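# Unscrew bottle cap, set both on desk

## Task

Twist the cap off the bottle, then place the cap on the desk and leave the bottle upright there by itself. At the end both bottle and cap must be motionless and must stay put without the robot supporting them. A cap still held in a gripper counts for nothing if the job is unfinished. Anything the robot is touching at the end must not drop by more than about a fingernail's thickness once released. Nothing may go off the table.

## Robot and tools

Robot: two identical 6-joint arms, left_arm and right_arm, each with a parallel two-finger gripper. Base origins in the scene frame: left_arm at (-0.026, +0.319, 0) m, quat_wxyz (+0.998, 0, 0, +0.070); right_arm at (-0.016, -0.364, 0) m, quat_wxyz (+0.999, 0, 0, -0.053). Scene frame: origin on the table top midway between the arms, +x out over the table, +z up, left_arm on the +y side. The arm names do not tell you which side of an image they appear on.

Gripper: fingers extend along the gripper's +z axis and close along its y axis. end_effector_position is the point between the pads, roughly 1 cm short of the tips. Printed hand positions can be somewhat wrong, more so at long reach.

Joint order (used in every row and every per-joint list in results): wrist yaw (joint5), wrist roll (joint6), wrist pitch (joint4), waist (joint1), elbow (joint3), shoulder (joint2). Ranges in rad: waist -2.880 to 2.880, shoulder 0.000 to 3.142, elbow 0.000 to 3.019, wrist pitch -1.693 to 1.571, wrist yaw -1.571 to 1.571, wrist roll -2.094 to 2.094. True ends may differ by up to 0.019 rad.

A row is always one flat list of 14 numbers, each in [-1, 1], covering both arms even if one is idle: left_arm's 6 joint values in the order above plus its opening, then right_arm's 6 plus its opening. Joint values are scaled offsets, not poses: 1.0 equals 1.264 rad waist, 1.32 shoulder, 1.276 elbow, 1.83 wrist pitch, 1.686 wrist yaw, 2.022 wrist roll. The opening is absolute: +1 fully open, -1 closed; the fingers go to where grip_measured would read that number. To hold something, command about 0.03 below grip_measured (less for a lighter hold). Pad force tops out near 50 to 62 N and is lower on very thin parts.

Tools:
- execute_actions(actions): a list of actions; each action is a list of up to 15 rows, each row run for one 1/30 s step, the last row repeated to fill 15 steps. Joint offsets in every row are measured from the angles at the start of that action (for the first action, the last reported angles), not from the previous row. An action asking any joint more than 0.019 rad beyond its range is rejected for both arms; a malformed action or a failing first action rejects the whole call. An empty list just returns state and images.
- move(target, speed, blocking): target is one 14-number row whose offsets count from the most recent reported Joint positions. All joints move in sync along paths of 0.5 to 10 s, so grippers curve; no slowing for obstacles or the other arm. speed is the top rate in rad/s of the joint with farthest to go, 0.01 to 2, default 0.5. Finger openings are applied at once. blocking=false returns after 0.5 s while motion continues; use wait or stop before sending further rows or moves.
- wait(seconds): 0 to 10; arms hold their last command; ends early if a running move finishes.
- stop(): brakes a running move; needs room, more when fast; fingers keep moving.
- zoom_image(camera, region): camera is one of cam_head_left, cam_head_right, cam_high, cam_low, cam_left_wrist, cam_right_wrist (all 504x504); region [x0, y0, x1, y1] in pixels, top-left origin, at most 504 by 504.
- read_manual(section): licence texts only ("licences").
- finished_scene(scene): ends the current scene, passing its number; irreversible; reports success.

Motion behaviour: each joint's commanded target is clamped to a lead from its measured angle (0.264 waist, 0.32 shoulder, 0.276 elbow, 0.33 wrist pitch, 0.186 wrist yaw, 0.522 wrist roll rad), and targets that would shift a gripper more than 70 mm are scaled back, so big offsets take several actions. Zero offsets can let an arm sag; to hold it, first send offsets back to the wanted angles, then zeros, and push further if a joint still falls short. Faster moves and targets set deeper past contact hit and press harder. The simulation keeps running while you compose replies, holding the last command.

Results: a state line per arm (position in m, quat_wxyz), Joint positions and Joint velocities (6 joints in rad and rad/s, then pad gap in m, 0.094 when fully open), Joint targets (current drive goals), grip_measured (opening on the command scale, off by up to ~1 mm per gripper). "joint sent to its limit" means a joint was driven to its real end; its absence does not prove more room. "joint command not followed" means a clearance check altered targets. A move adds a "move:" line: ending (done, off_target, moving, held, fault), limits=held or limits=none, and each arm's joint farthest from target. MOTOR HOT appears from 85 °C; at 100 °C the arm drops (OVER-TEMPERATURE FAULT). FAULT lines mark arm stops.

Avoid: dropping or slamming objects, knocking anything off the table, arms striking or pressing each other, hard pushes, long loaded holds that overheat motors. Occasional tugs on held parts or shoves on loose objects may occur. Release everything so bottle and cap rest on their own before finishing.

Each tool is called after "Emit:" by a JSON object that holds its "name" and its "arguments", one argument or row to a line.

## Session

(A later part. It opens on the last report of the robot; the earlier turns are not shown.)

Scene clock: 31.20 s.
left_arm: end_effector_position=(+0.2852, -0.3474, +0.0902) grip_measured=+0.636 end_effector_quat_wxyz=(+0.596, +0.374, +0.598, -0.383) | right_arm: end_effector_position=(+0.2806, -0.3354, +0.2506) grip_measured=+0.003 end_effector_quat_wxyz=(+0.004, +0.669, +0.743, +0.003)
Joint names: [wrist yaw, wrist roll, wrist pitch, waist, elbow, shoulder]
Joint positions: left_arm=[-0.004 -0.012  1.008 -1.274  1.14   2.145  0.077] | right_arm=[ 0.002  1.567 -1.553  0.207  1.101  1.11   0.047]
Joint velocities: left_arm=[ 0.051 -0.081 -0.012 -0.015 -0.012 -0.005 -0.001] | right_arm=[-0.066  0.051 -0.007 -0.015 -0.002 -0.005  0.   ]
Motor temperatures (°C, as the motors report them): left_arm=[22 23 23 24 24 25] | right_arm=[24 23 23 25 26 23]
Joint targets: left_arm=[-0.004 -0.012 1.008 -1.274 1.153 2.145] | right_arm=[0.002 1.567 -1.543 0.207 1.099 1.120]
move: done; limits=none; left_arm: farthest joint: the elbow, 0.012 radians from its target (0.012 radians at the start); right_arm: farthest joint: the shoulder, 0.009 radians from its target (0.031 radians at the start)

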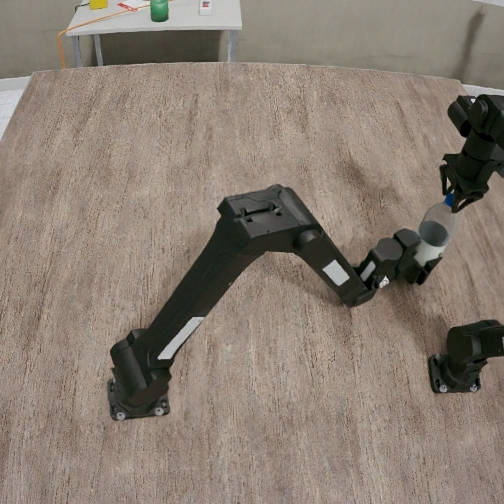

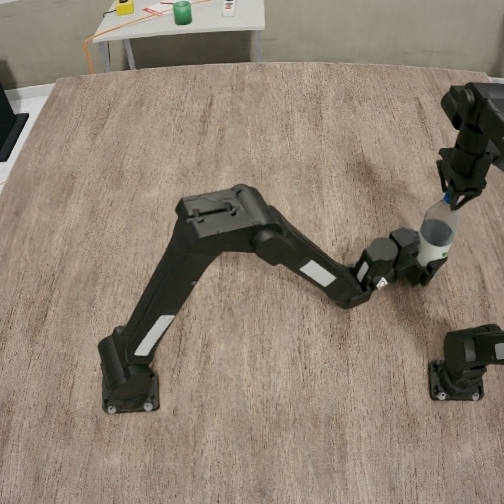

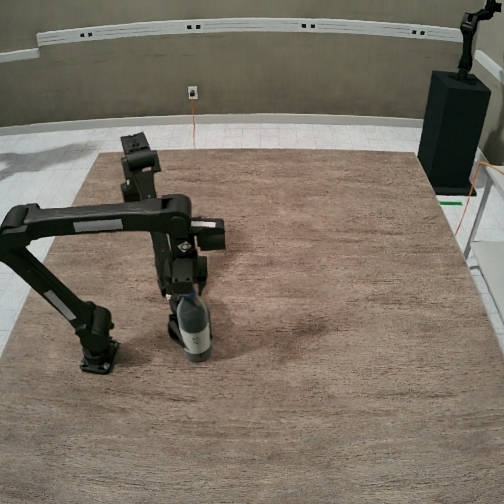

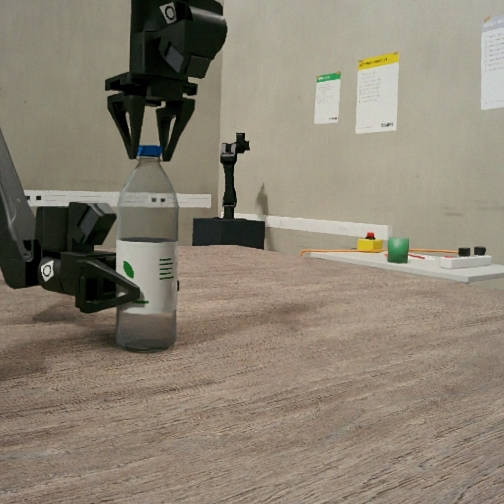

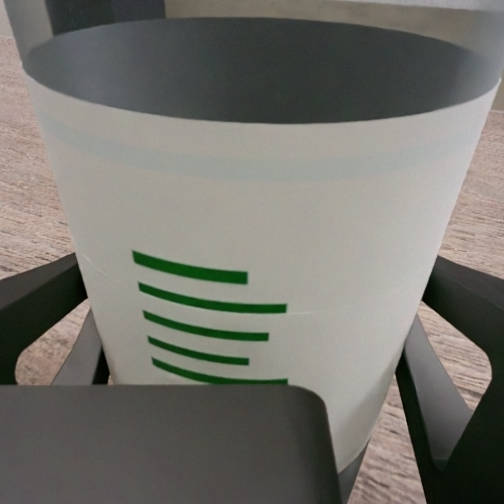

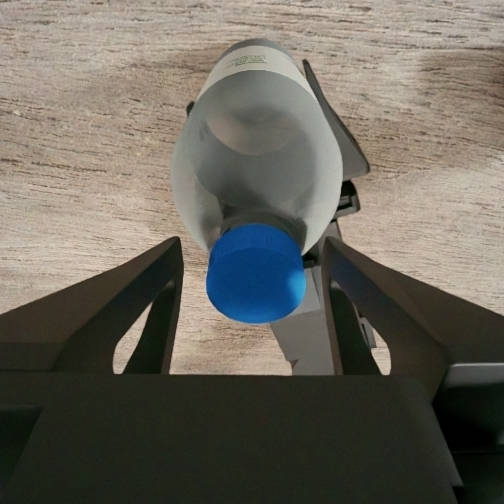

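Emit:
{"name": "move", "arguments": {
  "target": [0,0,0,0,0.01,0,0.56,0,0,0,0,0.015,0,-0.42]
}}

Emit:
{"name": "move", "arguments": {
  "target": [0,0,0,0,0.01,0,0.56,0,-0.9,0,0,0.02,0,-0.42],
  "speed": 1.5
}}

Emit:
{"name": "move", "arguments": {
  "target": [0,0,0,0,0.01,0,0.56,0,-0.88,0,0,0.02,0,-0.42],
  "speed": 2
}}

Scene clock: 34.37 s.
left_arm: end_effector_position=(+0.2853, -0.3473, +0.0902) grip_measured=+0.636 end_effector_quat_wxyz=(+0.596, +0.374, +0.599, -0.384) | right_arm: end_effector_position=(+0.2805, -0.3354, +0.2506) grip_measured=-0.371 end_effector_quat_wxyz=(+0.003, +0.669, +0.743, +0.002)
Joint names: [wrist yaw, wrist roll, wrist pitch, waist, elbow, shoulder]
Joint positions: left_arm=[-0.005 -0.014  1.008 -1.274  1.14   2.145  0.077] | right_arm=[ 0.002  1.567 -1.553  0.207  1.101  1.11   0.03 ]
Joint velocities: left_arm=[ 0.022  0.022  0.017 -0.005 -0.012  0.005 -0.   ] | right_arm=[-0.022 -0.066 -0.002  0.005  0.007 -0.005  0.001]
Motor temperatures (°C, as the motors report them): left_arm=[22 23 23 24 24 25] | right_arm=[24 23 23 25 26 23]
Joint targets: left_arm=[-0.004 -0.012 1.008 -1.275 1.153 2.145] | right_arm=[0.002 1.567 -1.553 0.207 1.120 1.110]
move: done; limits=none; left_arm: farthest joint: the elbow, 0.012 radians from its target (0.012 radians at the start); right_arm: farthest joint: the elbow, 0.019 radians from its target (0.019 radians at the start)

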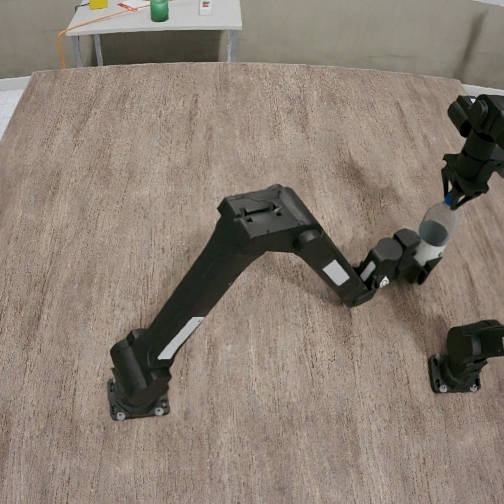

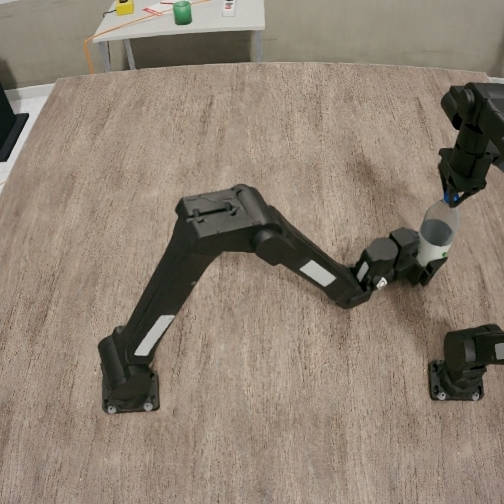

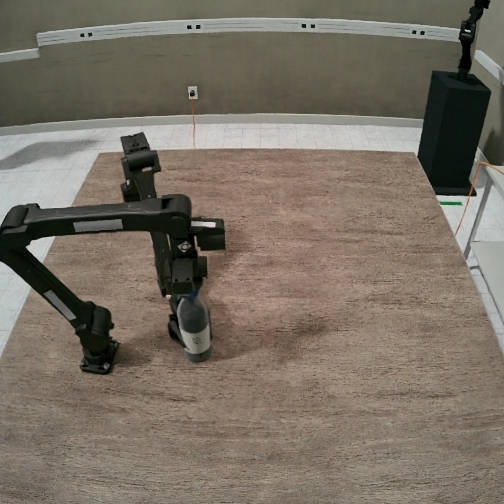

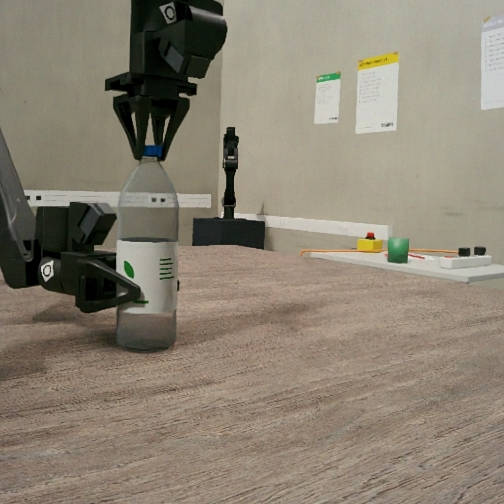

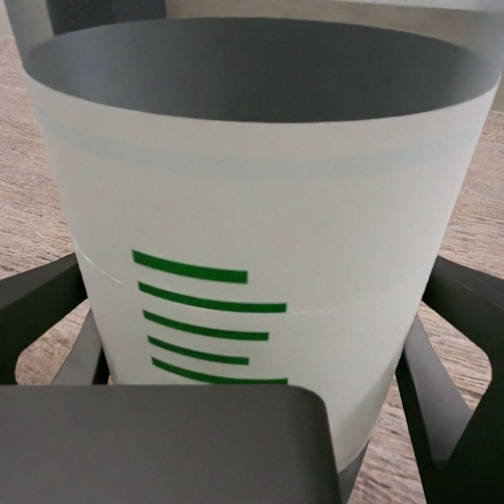

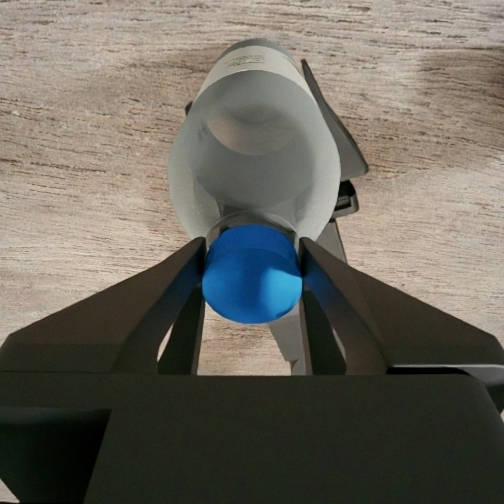

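Scene clock: 36.67 s.
left_arm: end_effector_position=(+0.2861, -0.3469, +0.0904) grip_measured=+0.636 end_effector_quat_wxyz=(+0.598, +0.376, +0.597, -0.381) | right_arm: end_effector_position=(+0.2820, -0.3360, +0.2525) grip_measured=-0.392 end_effector_quat_wxyz=(+0.009, -0.168, +0.986, +0.001)
Joint names: [wrist yaw, wrist roll, wrist pitch, waist, elbow, shoulder]
Joint positions: left_arm=[-0.006 -0.005  1.009 -1.273  1.14   2.145  0.077] | right_arm=[-0.003 -0.242 -1.549  0.202  1.104  1.108  0.029]
Joint velocities: left_arm=[ 0.007  0.007 -0.007 -0.005  0.002  0.005 -0.   ] | right_arm=[ 0.037  0.022 -0.002 -0.005 -0.002  0.015  0.002]
Motor temperatures (°C, as the motors report them): left_arm=[22 23 23 24 24 25] | right_arm=[24 23 23 25 26 23]
Joint targets: left_arm=[-0.005 -0.014 1.009 -1.274 1.153 2.145] | right_arm=[0.002 -0.253 -1.554 0.207 1.127 1.110]
move: off_target (right_arm); limits=none; left_arm: farthest joint: the elbow, 0.012 radians from its target (0.012 radians at the start); right_arm: farthest joint: the elbow, 0.022 radians from its target (0.025 radians at the start)

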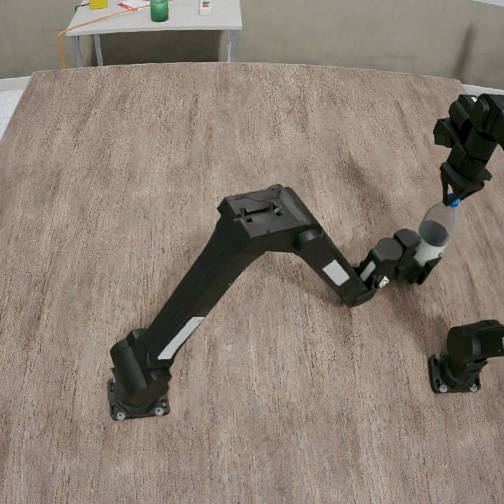

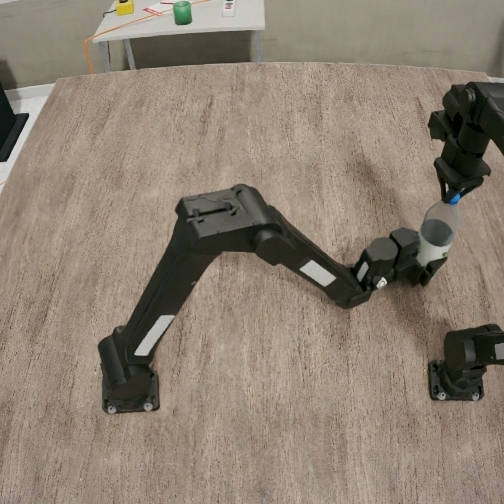

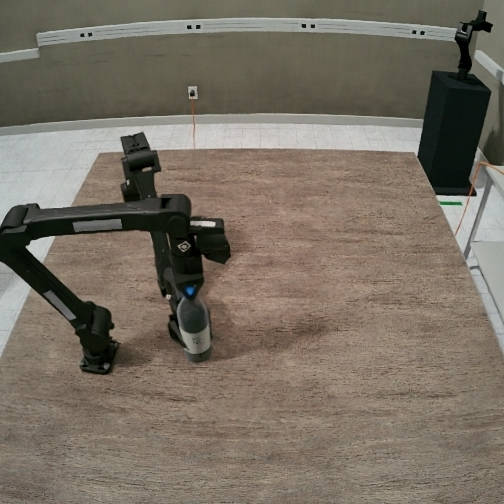

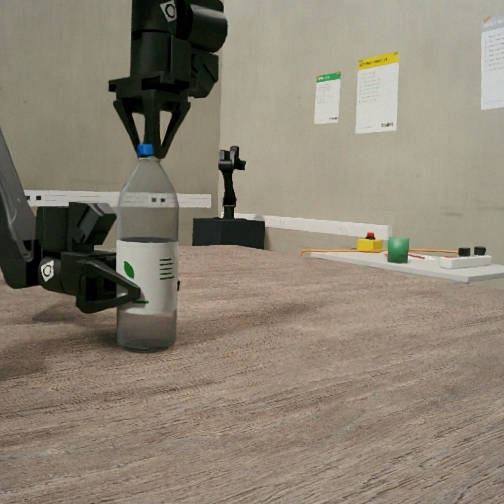

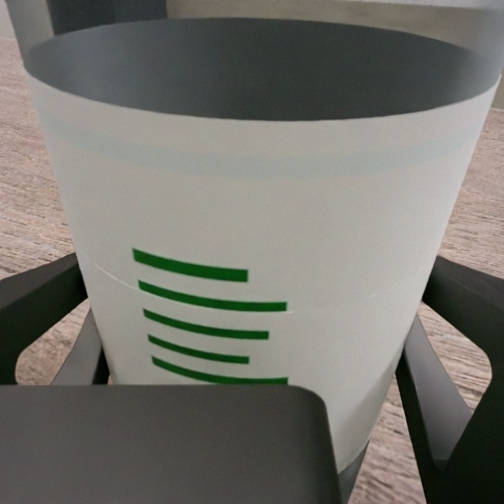

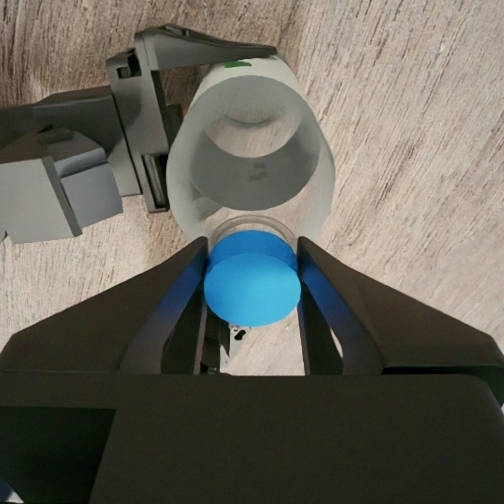

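Scene clock: 38.73 s.
left_arm: end_effector_position=(+0.2861, -0.3469, +0.0903) grip_measured=+0.636 end_effector_quat_wxyz=(+0.597, +0.374, +0.598, -0.382) | right_arm: end_effector_position=(+0.2802, -0.3345, +0.2530) grip_measured=-0.393 end_effector_quat_wxyz=(-0.009, +0.868, -0.496, +0.002)
Joint names: [wrist yaw, wrist roll, wrist pitch, waist, elbow, shoulder]
Joint positions: left_arm=[-0.006 -0.01   1.009 -1.273  1.14   2.145  0.077] | right_arm=[-0.013 -2.009 -1.555  0.202  1.104  1.106  0.029]
Joint velocities: left_arm=[-0.022 -0.081  0.007 -0.005 -0.012  0.005 -0.   ] | right_arm=[ 0.022 -0.037  0.007 -0.005  0.012 -0.024  0.   ]
Motor temperatures (°C, as the motors report them): left_arm=[22 23 23 24 24 25] | right_arm=[24 23 23 25 26 23]
Joint targets: left_arm=[-0.006 -0.005 1.009 -1.273 1.153 2.145] | right_arm=[-0.003 -2.021 -1.549 0.202 1.130 1.108]
move: off_target (right_arm); limits=none; left_arm: farthest joint: the elbow, 0.012 radians from its target (0.012 radians at the start); right_arm: farthest joint: the elbow, 0.025 radians from its target (0.025 radians at the start)

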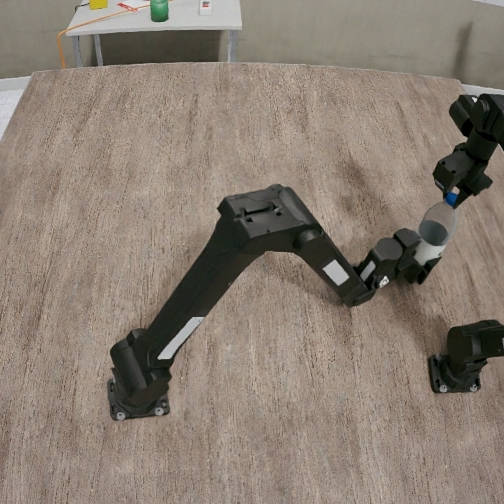

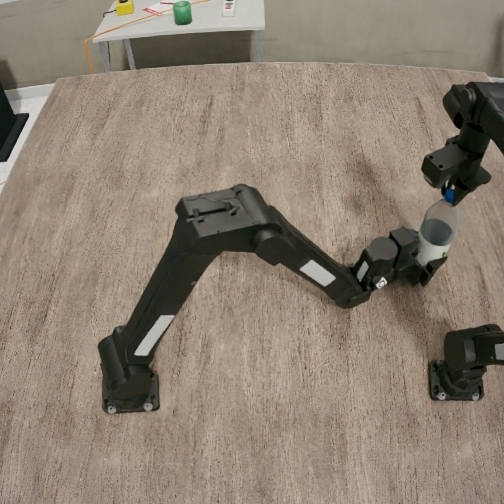

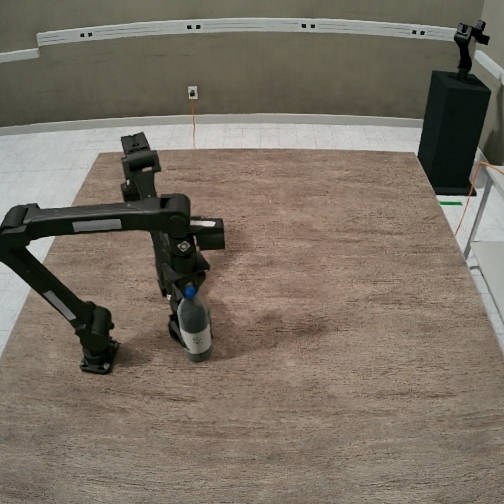

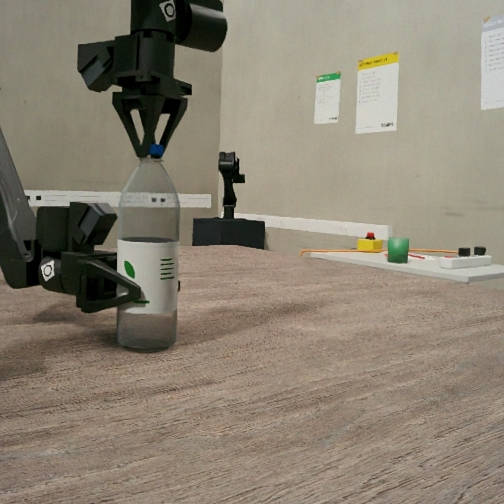

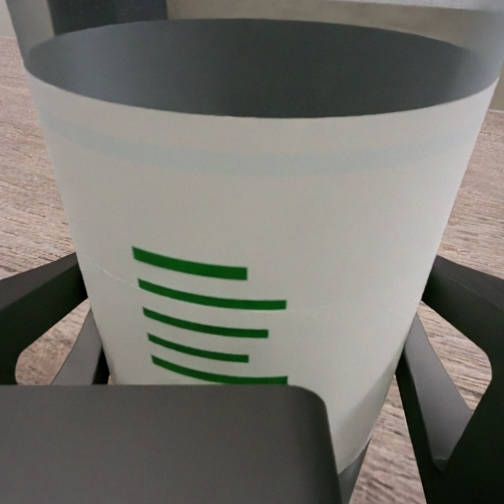

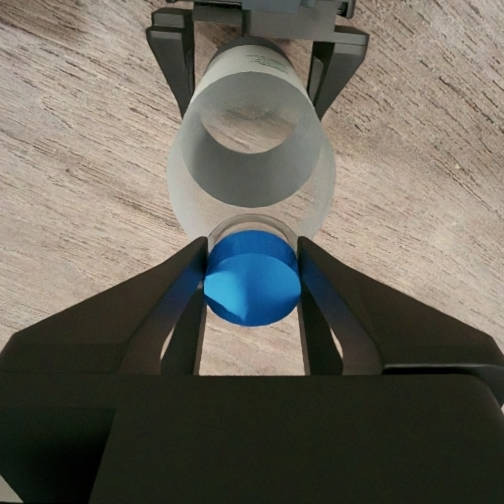

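Try action batches for a cycle.

Emit:
{"name": "execute_actions", "arguments": {
  "actions": [
    [[0,0,0,0,0.01,0,0.56,0,0,0,0,0.015,0,-0.15],[0,0,0,0,0.01,0,0.56,0,0,0,0,0.015,0,-0.15],[0,0,0,0,0.01,0,0.56,0,0,0,0,0.015,0,-0.15],[0,0,0,0,0.01,0,0.56,0,0,0,0,0.015,0,-0.15],[0,0,0,0,0.01,0,0.56,0,0.5,0,0,0.015,0,-0.15]],
    [[0,0,0,0,0.01,0,0.56,0,0.5,0,0,0.015,0,-0.15]],
    [[0,0,0,0,0.01,0,0.56,0,0.5,0,0,0.015,0,-0.15]],
    [[0,0,0,0,0.01,0,0.56,0,0.5,0,0,0.015,0,-0.15]],
    [[0,0,0,0,0.01,0,0.56,0,0,0,0,0.015,0,-0.43]],
    [[0,0,0,0,0.01,0,0.56,0,-0.5,0,0,0.025,0,-0.43]],
    [[0,0,0,0,0.01,0,0.56,0,-0.5,0,0,0.025,0,-0.43]],
    [[0,0,0,0,0.01,0,0.56,0,-0.5,0,0,0.025,0,-0.43]]
  ]
}}

Scene clock: 48.10 s.
left_arm: end_effector_position=(+0.2862, -0.3469, +0.0903) grip_measured=+0.636 end_effector_quat_wxyz=(+0.596, +0.373, +0.599, -0.383) | right_arm: end_effector_position=(+0.2799, -0.3353, +0.2533) grip_measured=-0.394 end_effector_quat_wxyz=(+0.008, -0.576, +0.818, +0.000)
Joint names: [wrist yaw, wrist roll, wrist pitch, waist, elbow, shoulder]
Joint positions: left_arm=[-0.006 -0.013  1.009 -1.273  1.14   2.145  0.077] | right_arm=[-0.008 -1.132 -1.556  0.202  1.104  1.105  0.028]
Joint velocities: left_arm=[-0.007  0.007 -0.022 -0.015  0.012  0.005 -0.   ] | right_arm=[ 0.051 -0.344  0.012  0.005 -0.002 -0.015  0.   ]
Motor temperatures (°C, as the motors report them): left_arm=[22 23 23 24 24 26] | right_arm=[24 23 23 25 27 23]
Joint targets: left_arm=[-0.006 -0.013 1.009 -1.273 1.153 2.145] | right_arm=[-0.011 -1.200 -1.556 0.202 1.136 1.106]

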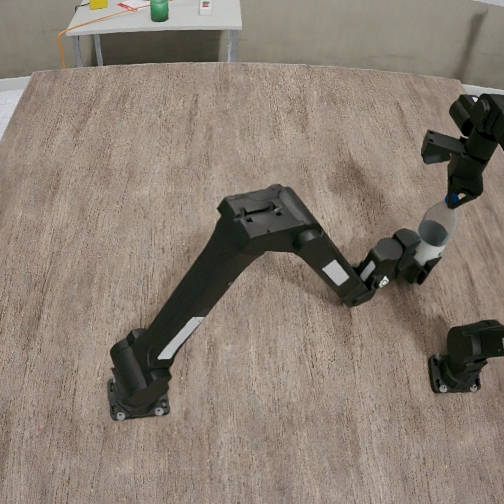

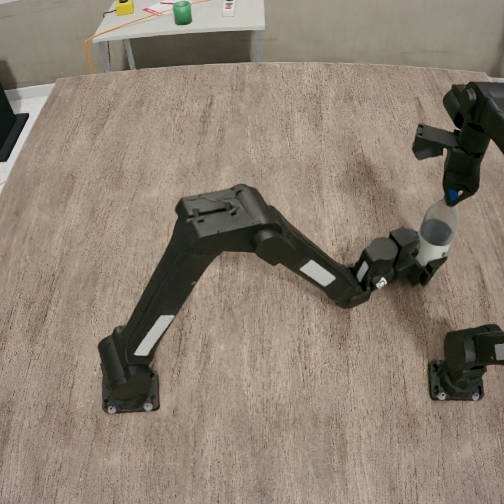

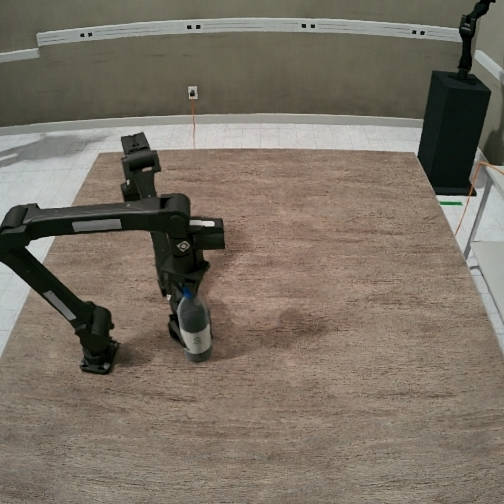

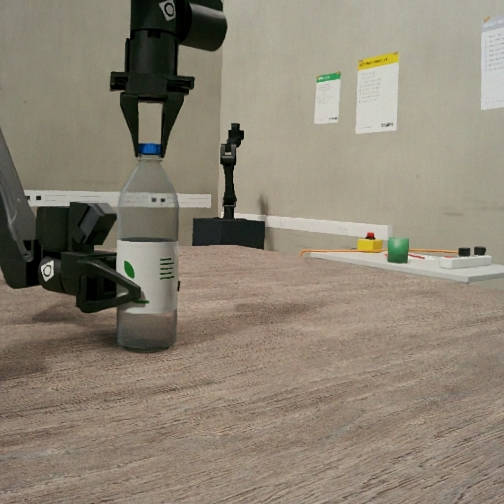

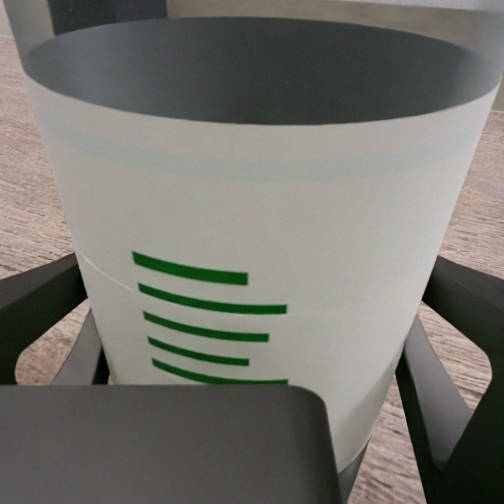

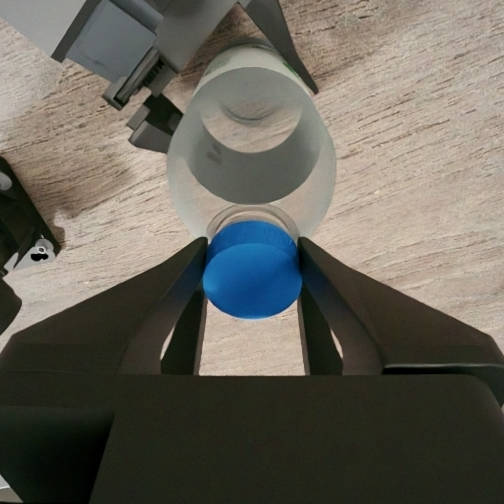

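Rising. Continue with a slight lift bias.

Emit:
{"name": "execute_actions", "arguments": {
  "actions": [
    [[0,0,0,0,0.01,0,0.56,0,-0.45,0,0,0.03,0,-0.43]],
    [[0,0,0,0,0.01,0,0.56,0,0,0,0,0.015,0,-0.15],[0,0,0,0,0.01,0,0.56,0,0,0,0,0.015,0,-0.15],[0,0,0,0,0.01,0,0.56,0,0,0,0,0.015,0,-0.15],[0,0,0,0,0.01,0,0.56,0,0,0,0,0.015,0,-0.15],[0,0,0,0,0.01,0,0.56,0,0.5,0,0,0.015,0,-0.15]],
    [[0,0,0,0,0.01,0,0.56,0,0.54,0,0,0.015,0,-0.15]],
    [[0,0,0,0,0.01,0,0.56,0,0.54,0,0,0.015,0,-0.15]],
    [[0,0,0,0,0.01,0,0.56,0,0.52,0,0,0.015,0,-0.15]],
    [[0,0,0,0,0.01,0,0.56,0,0,0,0,0.015,0,-0.43]],
    [[0,0,0,0,0.01,0,0.56,0,-0.5,0,0,0.03,0,-0.43]],
    [[0,0,0,0,0.01,0,0.56,0,-0.5,0,0,0.03,0,-0.43]],
    [[0,0,0,0,0.01,0,0.56,0,-0.5,0,0,0.03,0,-0.43]],
    [[0,0,0,0,0.01,0,0.56,0,-0.5,-0.008,0,0.04,0,-0.43]]
  ]
}}

Scene clock: 59.60 s.
left_arm: end_effector_position=(+0.2862, -0.3469, +0.0903) grip_measured=+0.636 end_effector_quat_wxyz=(+0.597, +0.375, +0.598, -0.381) | right_arm: end_effector_position=(+0.2798, -0.3357, +0.2538) grip_measured=-0.394 end_effector_quat_wxyz=(-0.006, +0.838, -0.546, +0.003)
Joint names: [wrist yaw, wrist roll, wrist pitch, waist, elbow, shoulder]
Joint positions: left_arm=[-0.006 -0.008  1.009 -1.273  1.14   2.145  0.077] | right_arm=[-0.006 -1.891 -1.558  0.202  1.106  1.105  0.028]
Joint velocities: left_arm=[-0.066 -0.037  0.002 -0.005  0.022  0.005 -0.002] | right_arm=[ 0.007 -0.374  0.002  0.005 -0.022 -0.005 -0.001]
Motor temperatures (°C, as the motors report them): left_arm=[22 23 23 24 25 26] | right_arm=[24 23 23 25 28 23]
Joint targets: left_arm=[-0.006 -0.010 1.009 -1.273 1.153 2.145] | right_arm=[-0.006 -1.956 -1.571 0.202 1.156 1.105]

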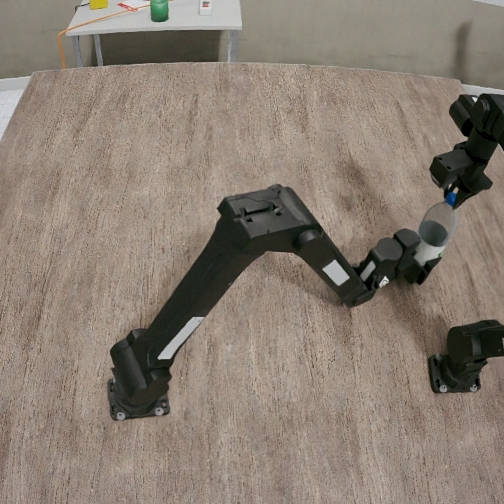

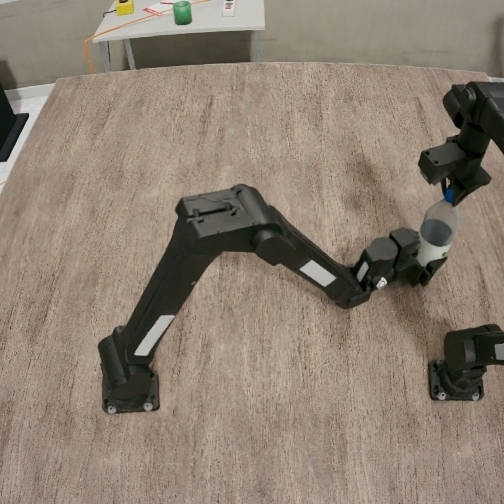

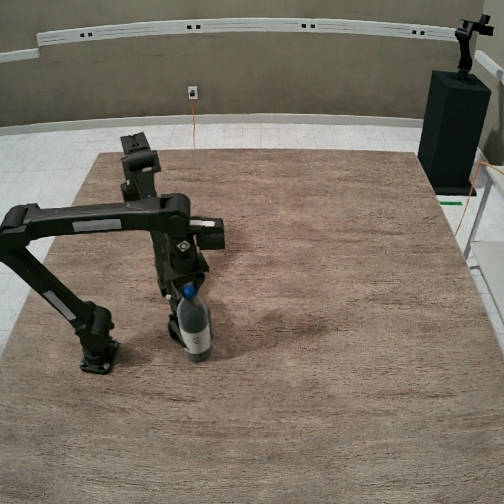

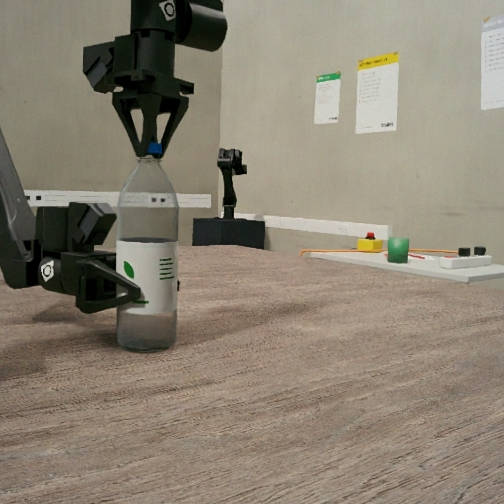

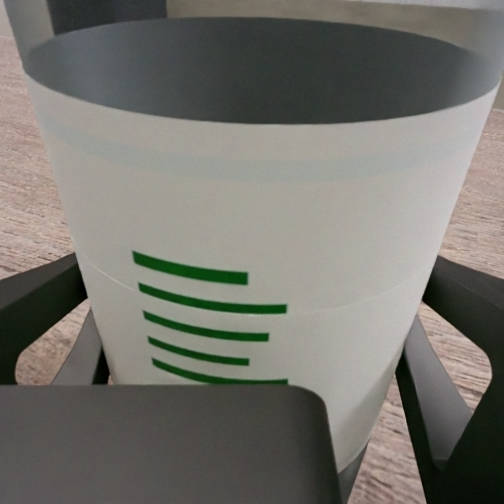

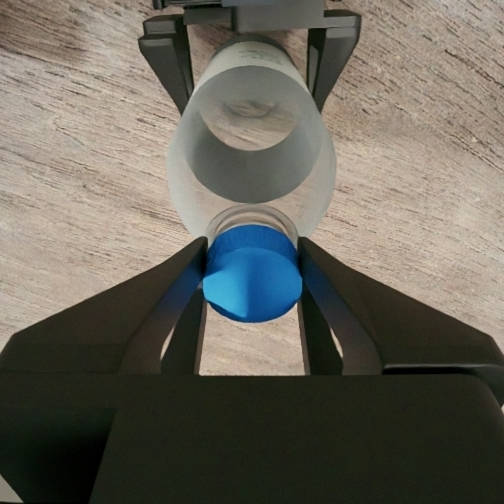

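Emit:
{"name": "move", "arguments": {
  "target": [0,0,0,0,0.01,0,0.56,0,-0.08,-0.018,0,0.06,0,-0.43],
  "speed": 0.2
}}

Emit:
{"name": "zoom_image", "arguments": {
  "camera": "cam_low",
  "region": [110,110,190,190]
}}

Scene clock: 64.40 s.
left_arm: end_effector_position=(+0.2859, -0.3470, +0.0903) grip_measured=+0.636 end_effector_quat_wxyz=(+0.598, +0.376, +0.597, -0.380) | right_arm: end_effector_position=(+0.2781, -0.3358, +0.2598) grip_measured=-0.394 end_effector_quat_wxyz=(-0.004, +0.877, -0.481, +0.001)
Joint names: [wrist yaw, wrist roll, wrist pitch, waist, elbow, shoulder]
Joint positions: left_arm=[-0.006 -0.004  1.009 -1.274  1.14   2.145  0.077] | right_arm=[-0.006 -2.042 -1.581  0.202  1.121  1.105  0.028]
Joint velocities: left_arm=[ 0.051  0.022 -0.002  0.005 -0.002 -0.015 -0.001] | right_arm=[-0.037  0.037 -0.012 -0.005 -0.017  0.015  0.001]
Motor temperatures (°C, as the motors report them): left_arm=[22 23 23 24 25 26] | right_arm=[24 23 23 25 28 23]
Joint targets: left_arm=[-0.006 -0.008 1.009 -1.273 1.153 2.145] | right_arm=[-0.006 -2.052 -1.591 0.202 1.182 1.105]
move: off_target (right_arm); limits=none; left_arm: farthest joint: the elbow, 0.012 radians from its target (0.012 radians at the start); right_arm: farthest joint: the elbow, 0.061 radians from its target (0.077 radians at the start)

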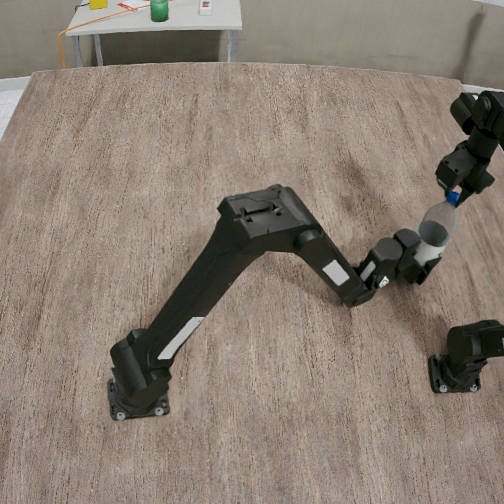

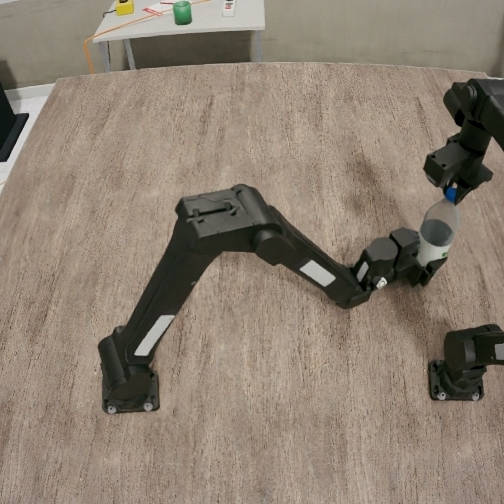

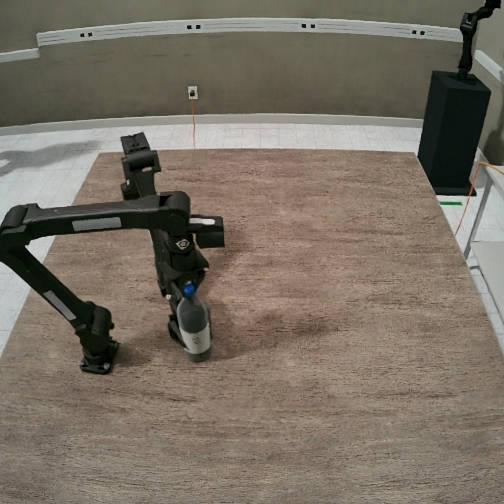

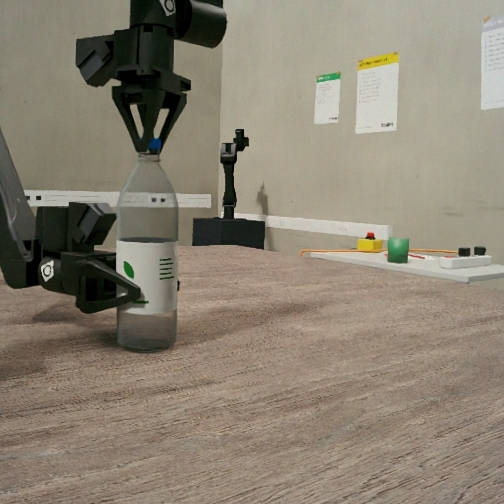

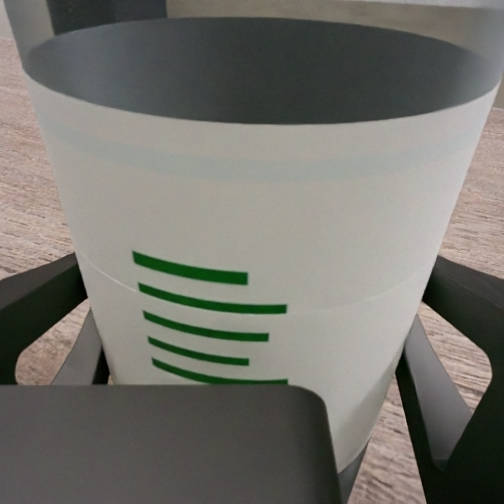

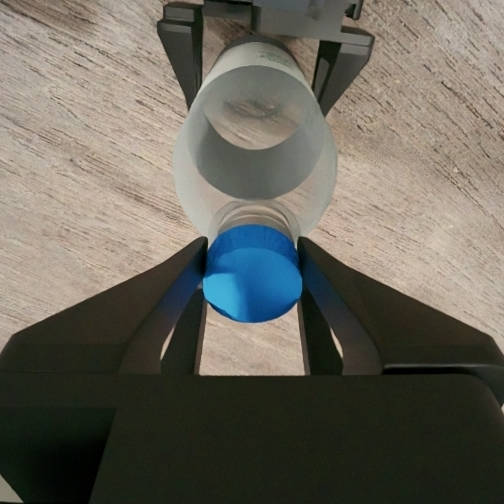

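Region (110, 110, 190, 190) of cam_low's 504x504 image, scaled by 6.300, with more detail than that image has.

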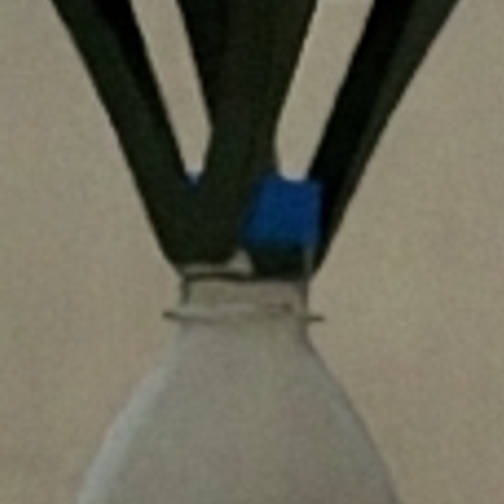

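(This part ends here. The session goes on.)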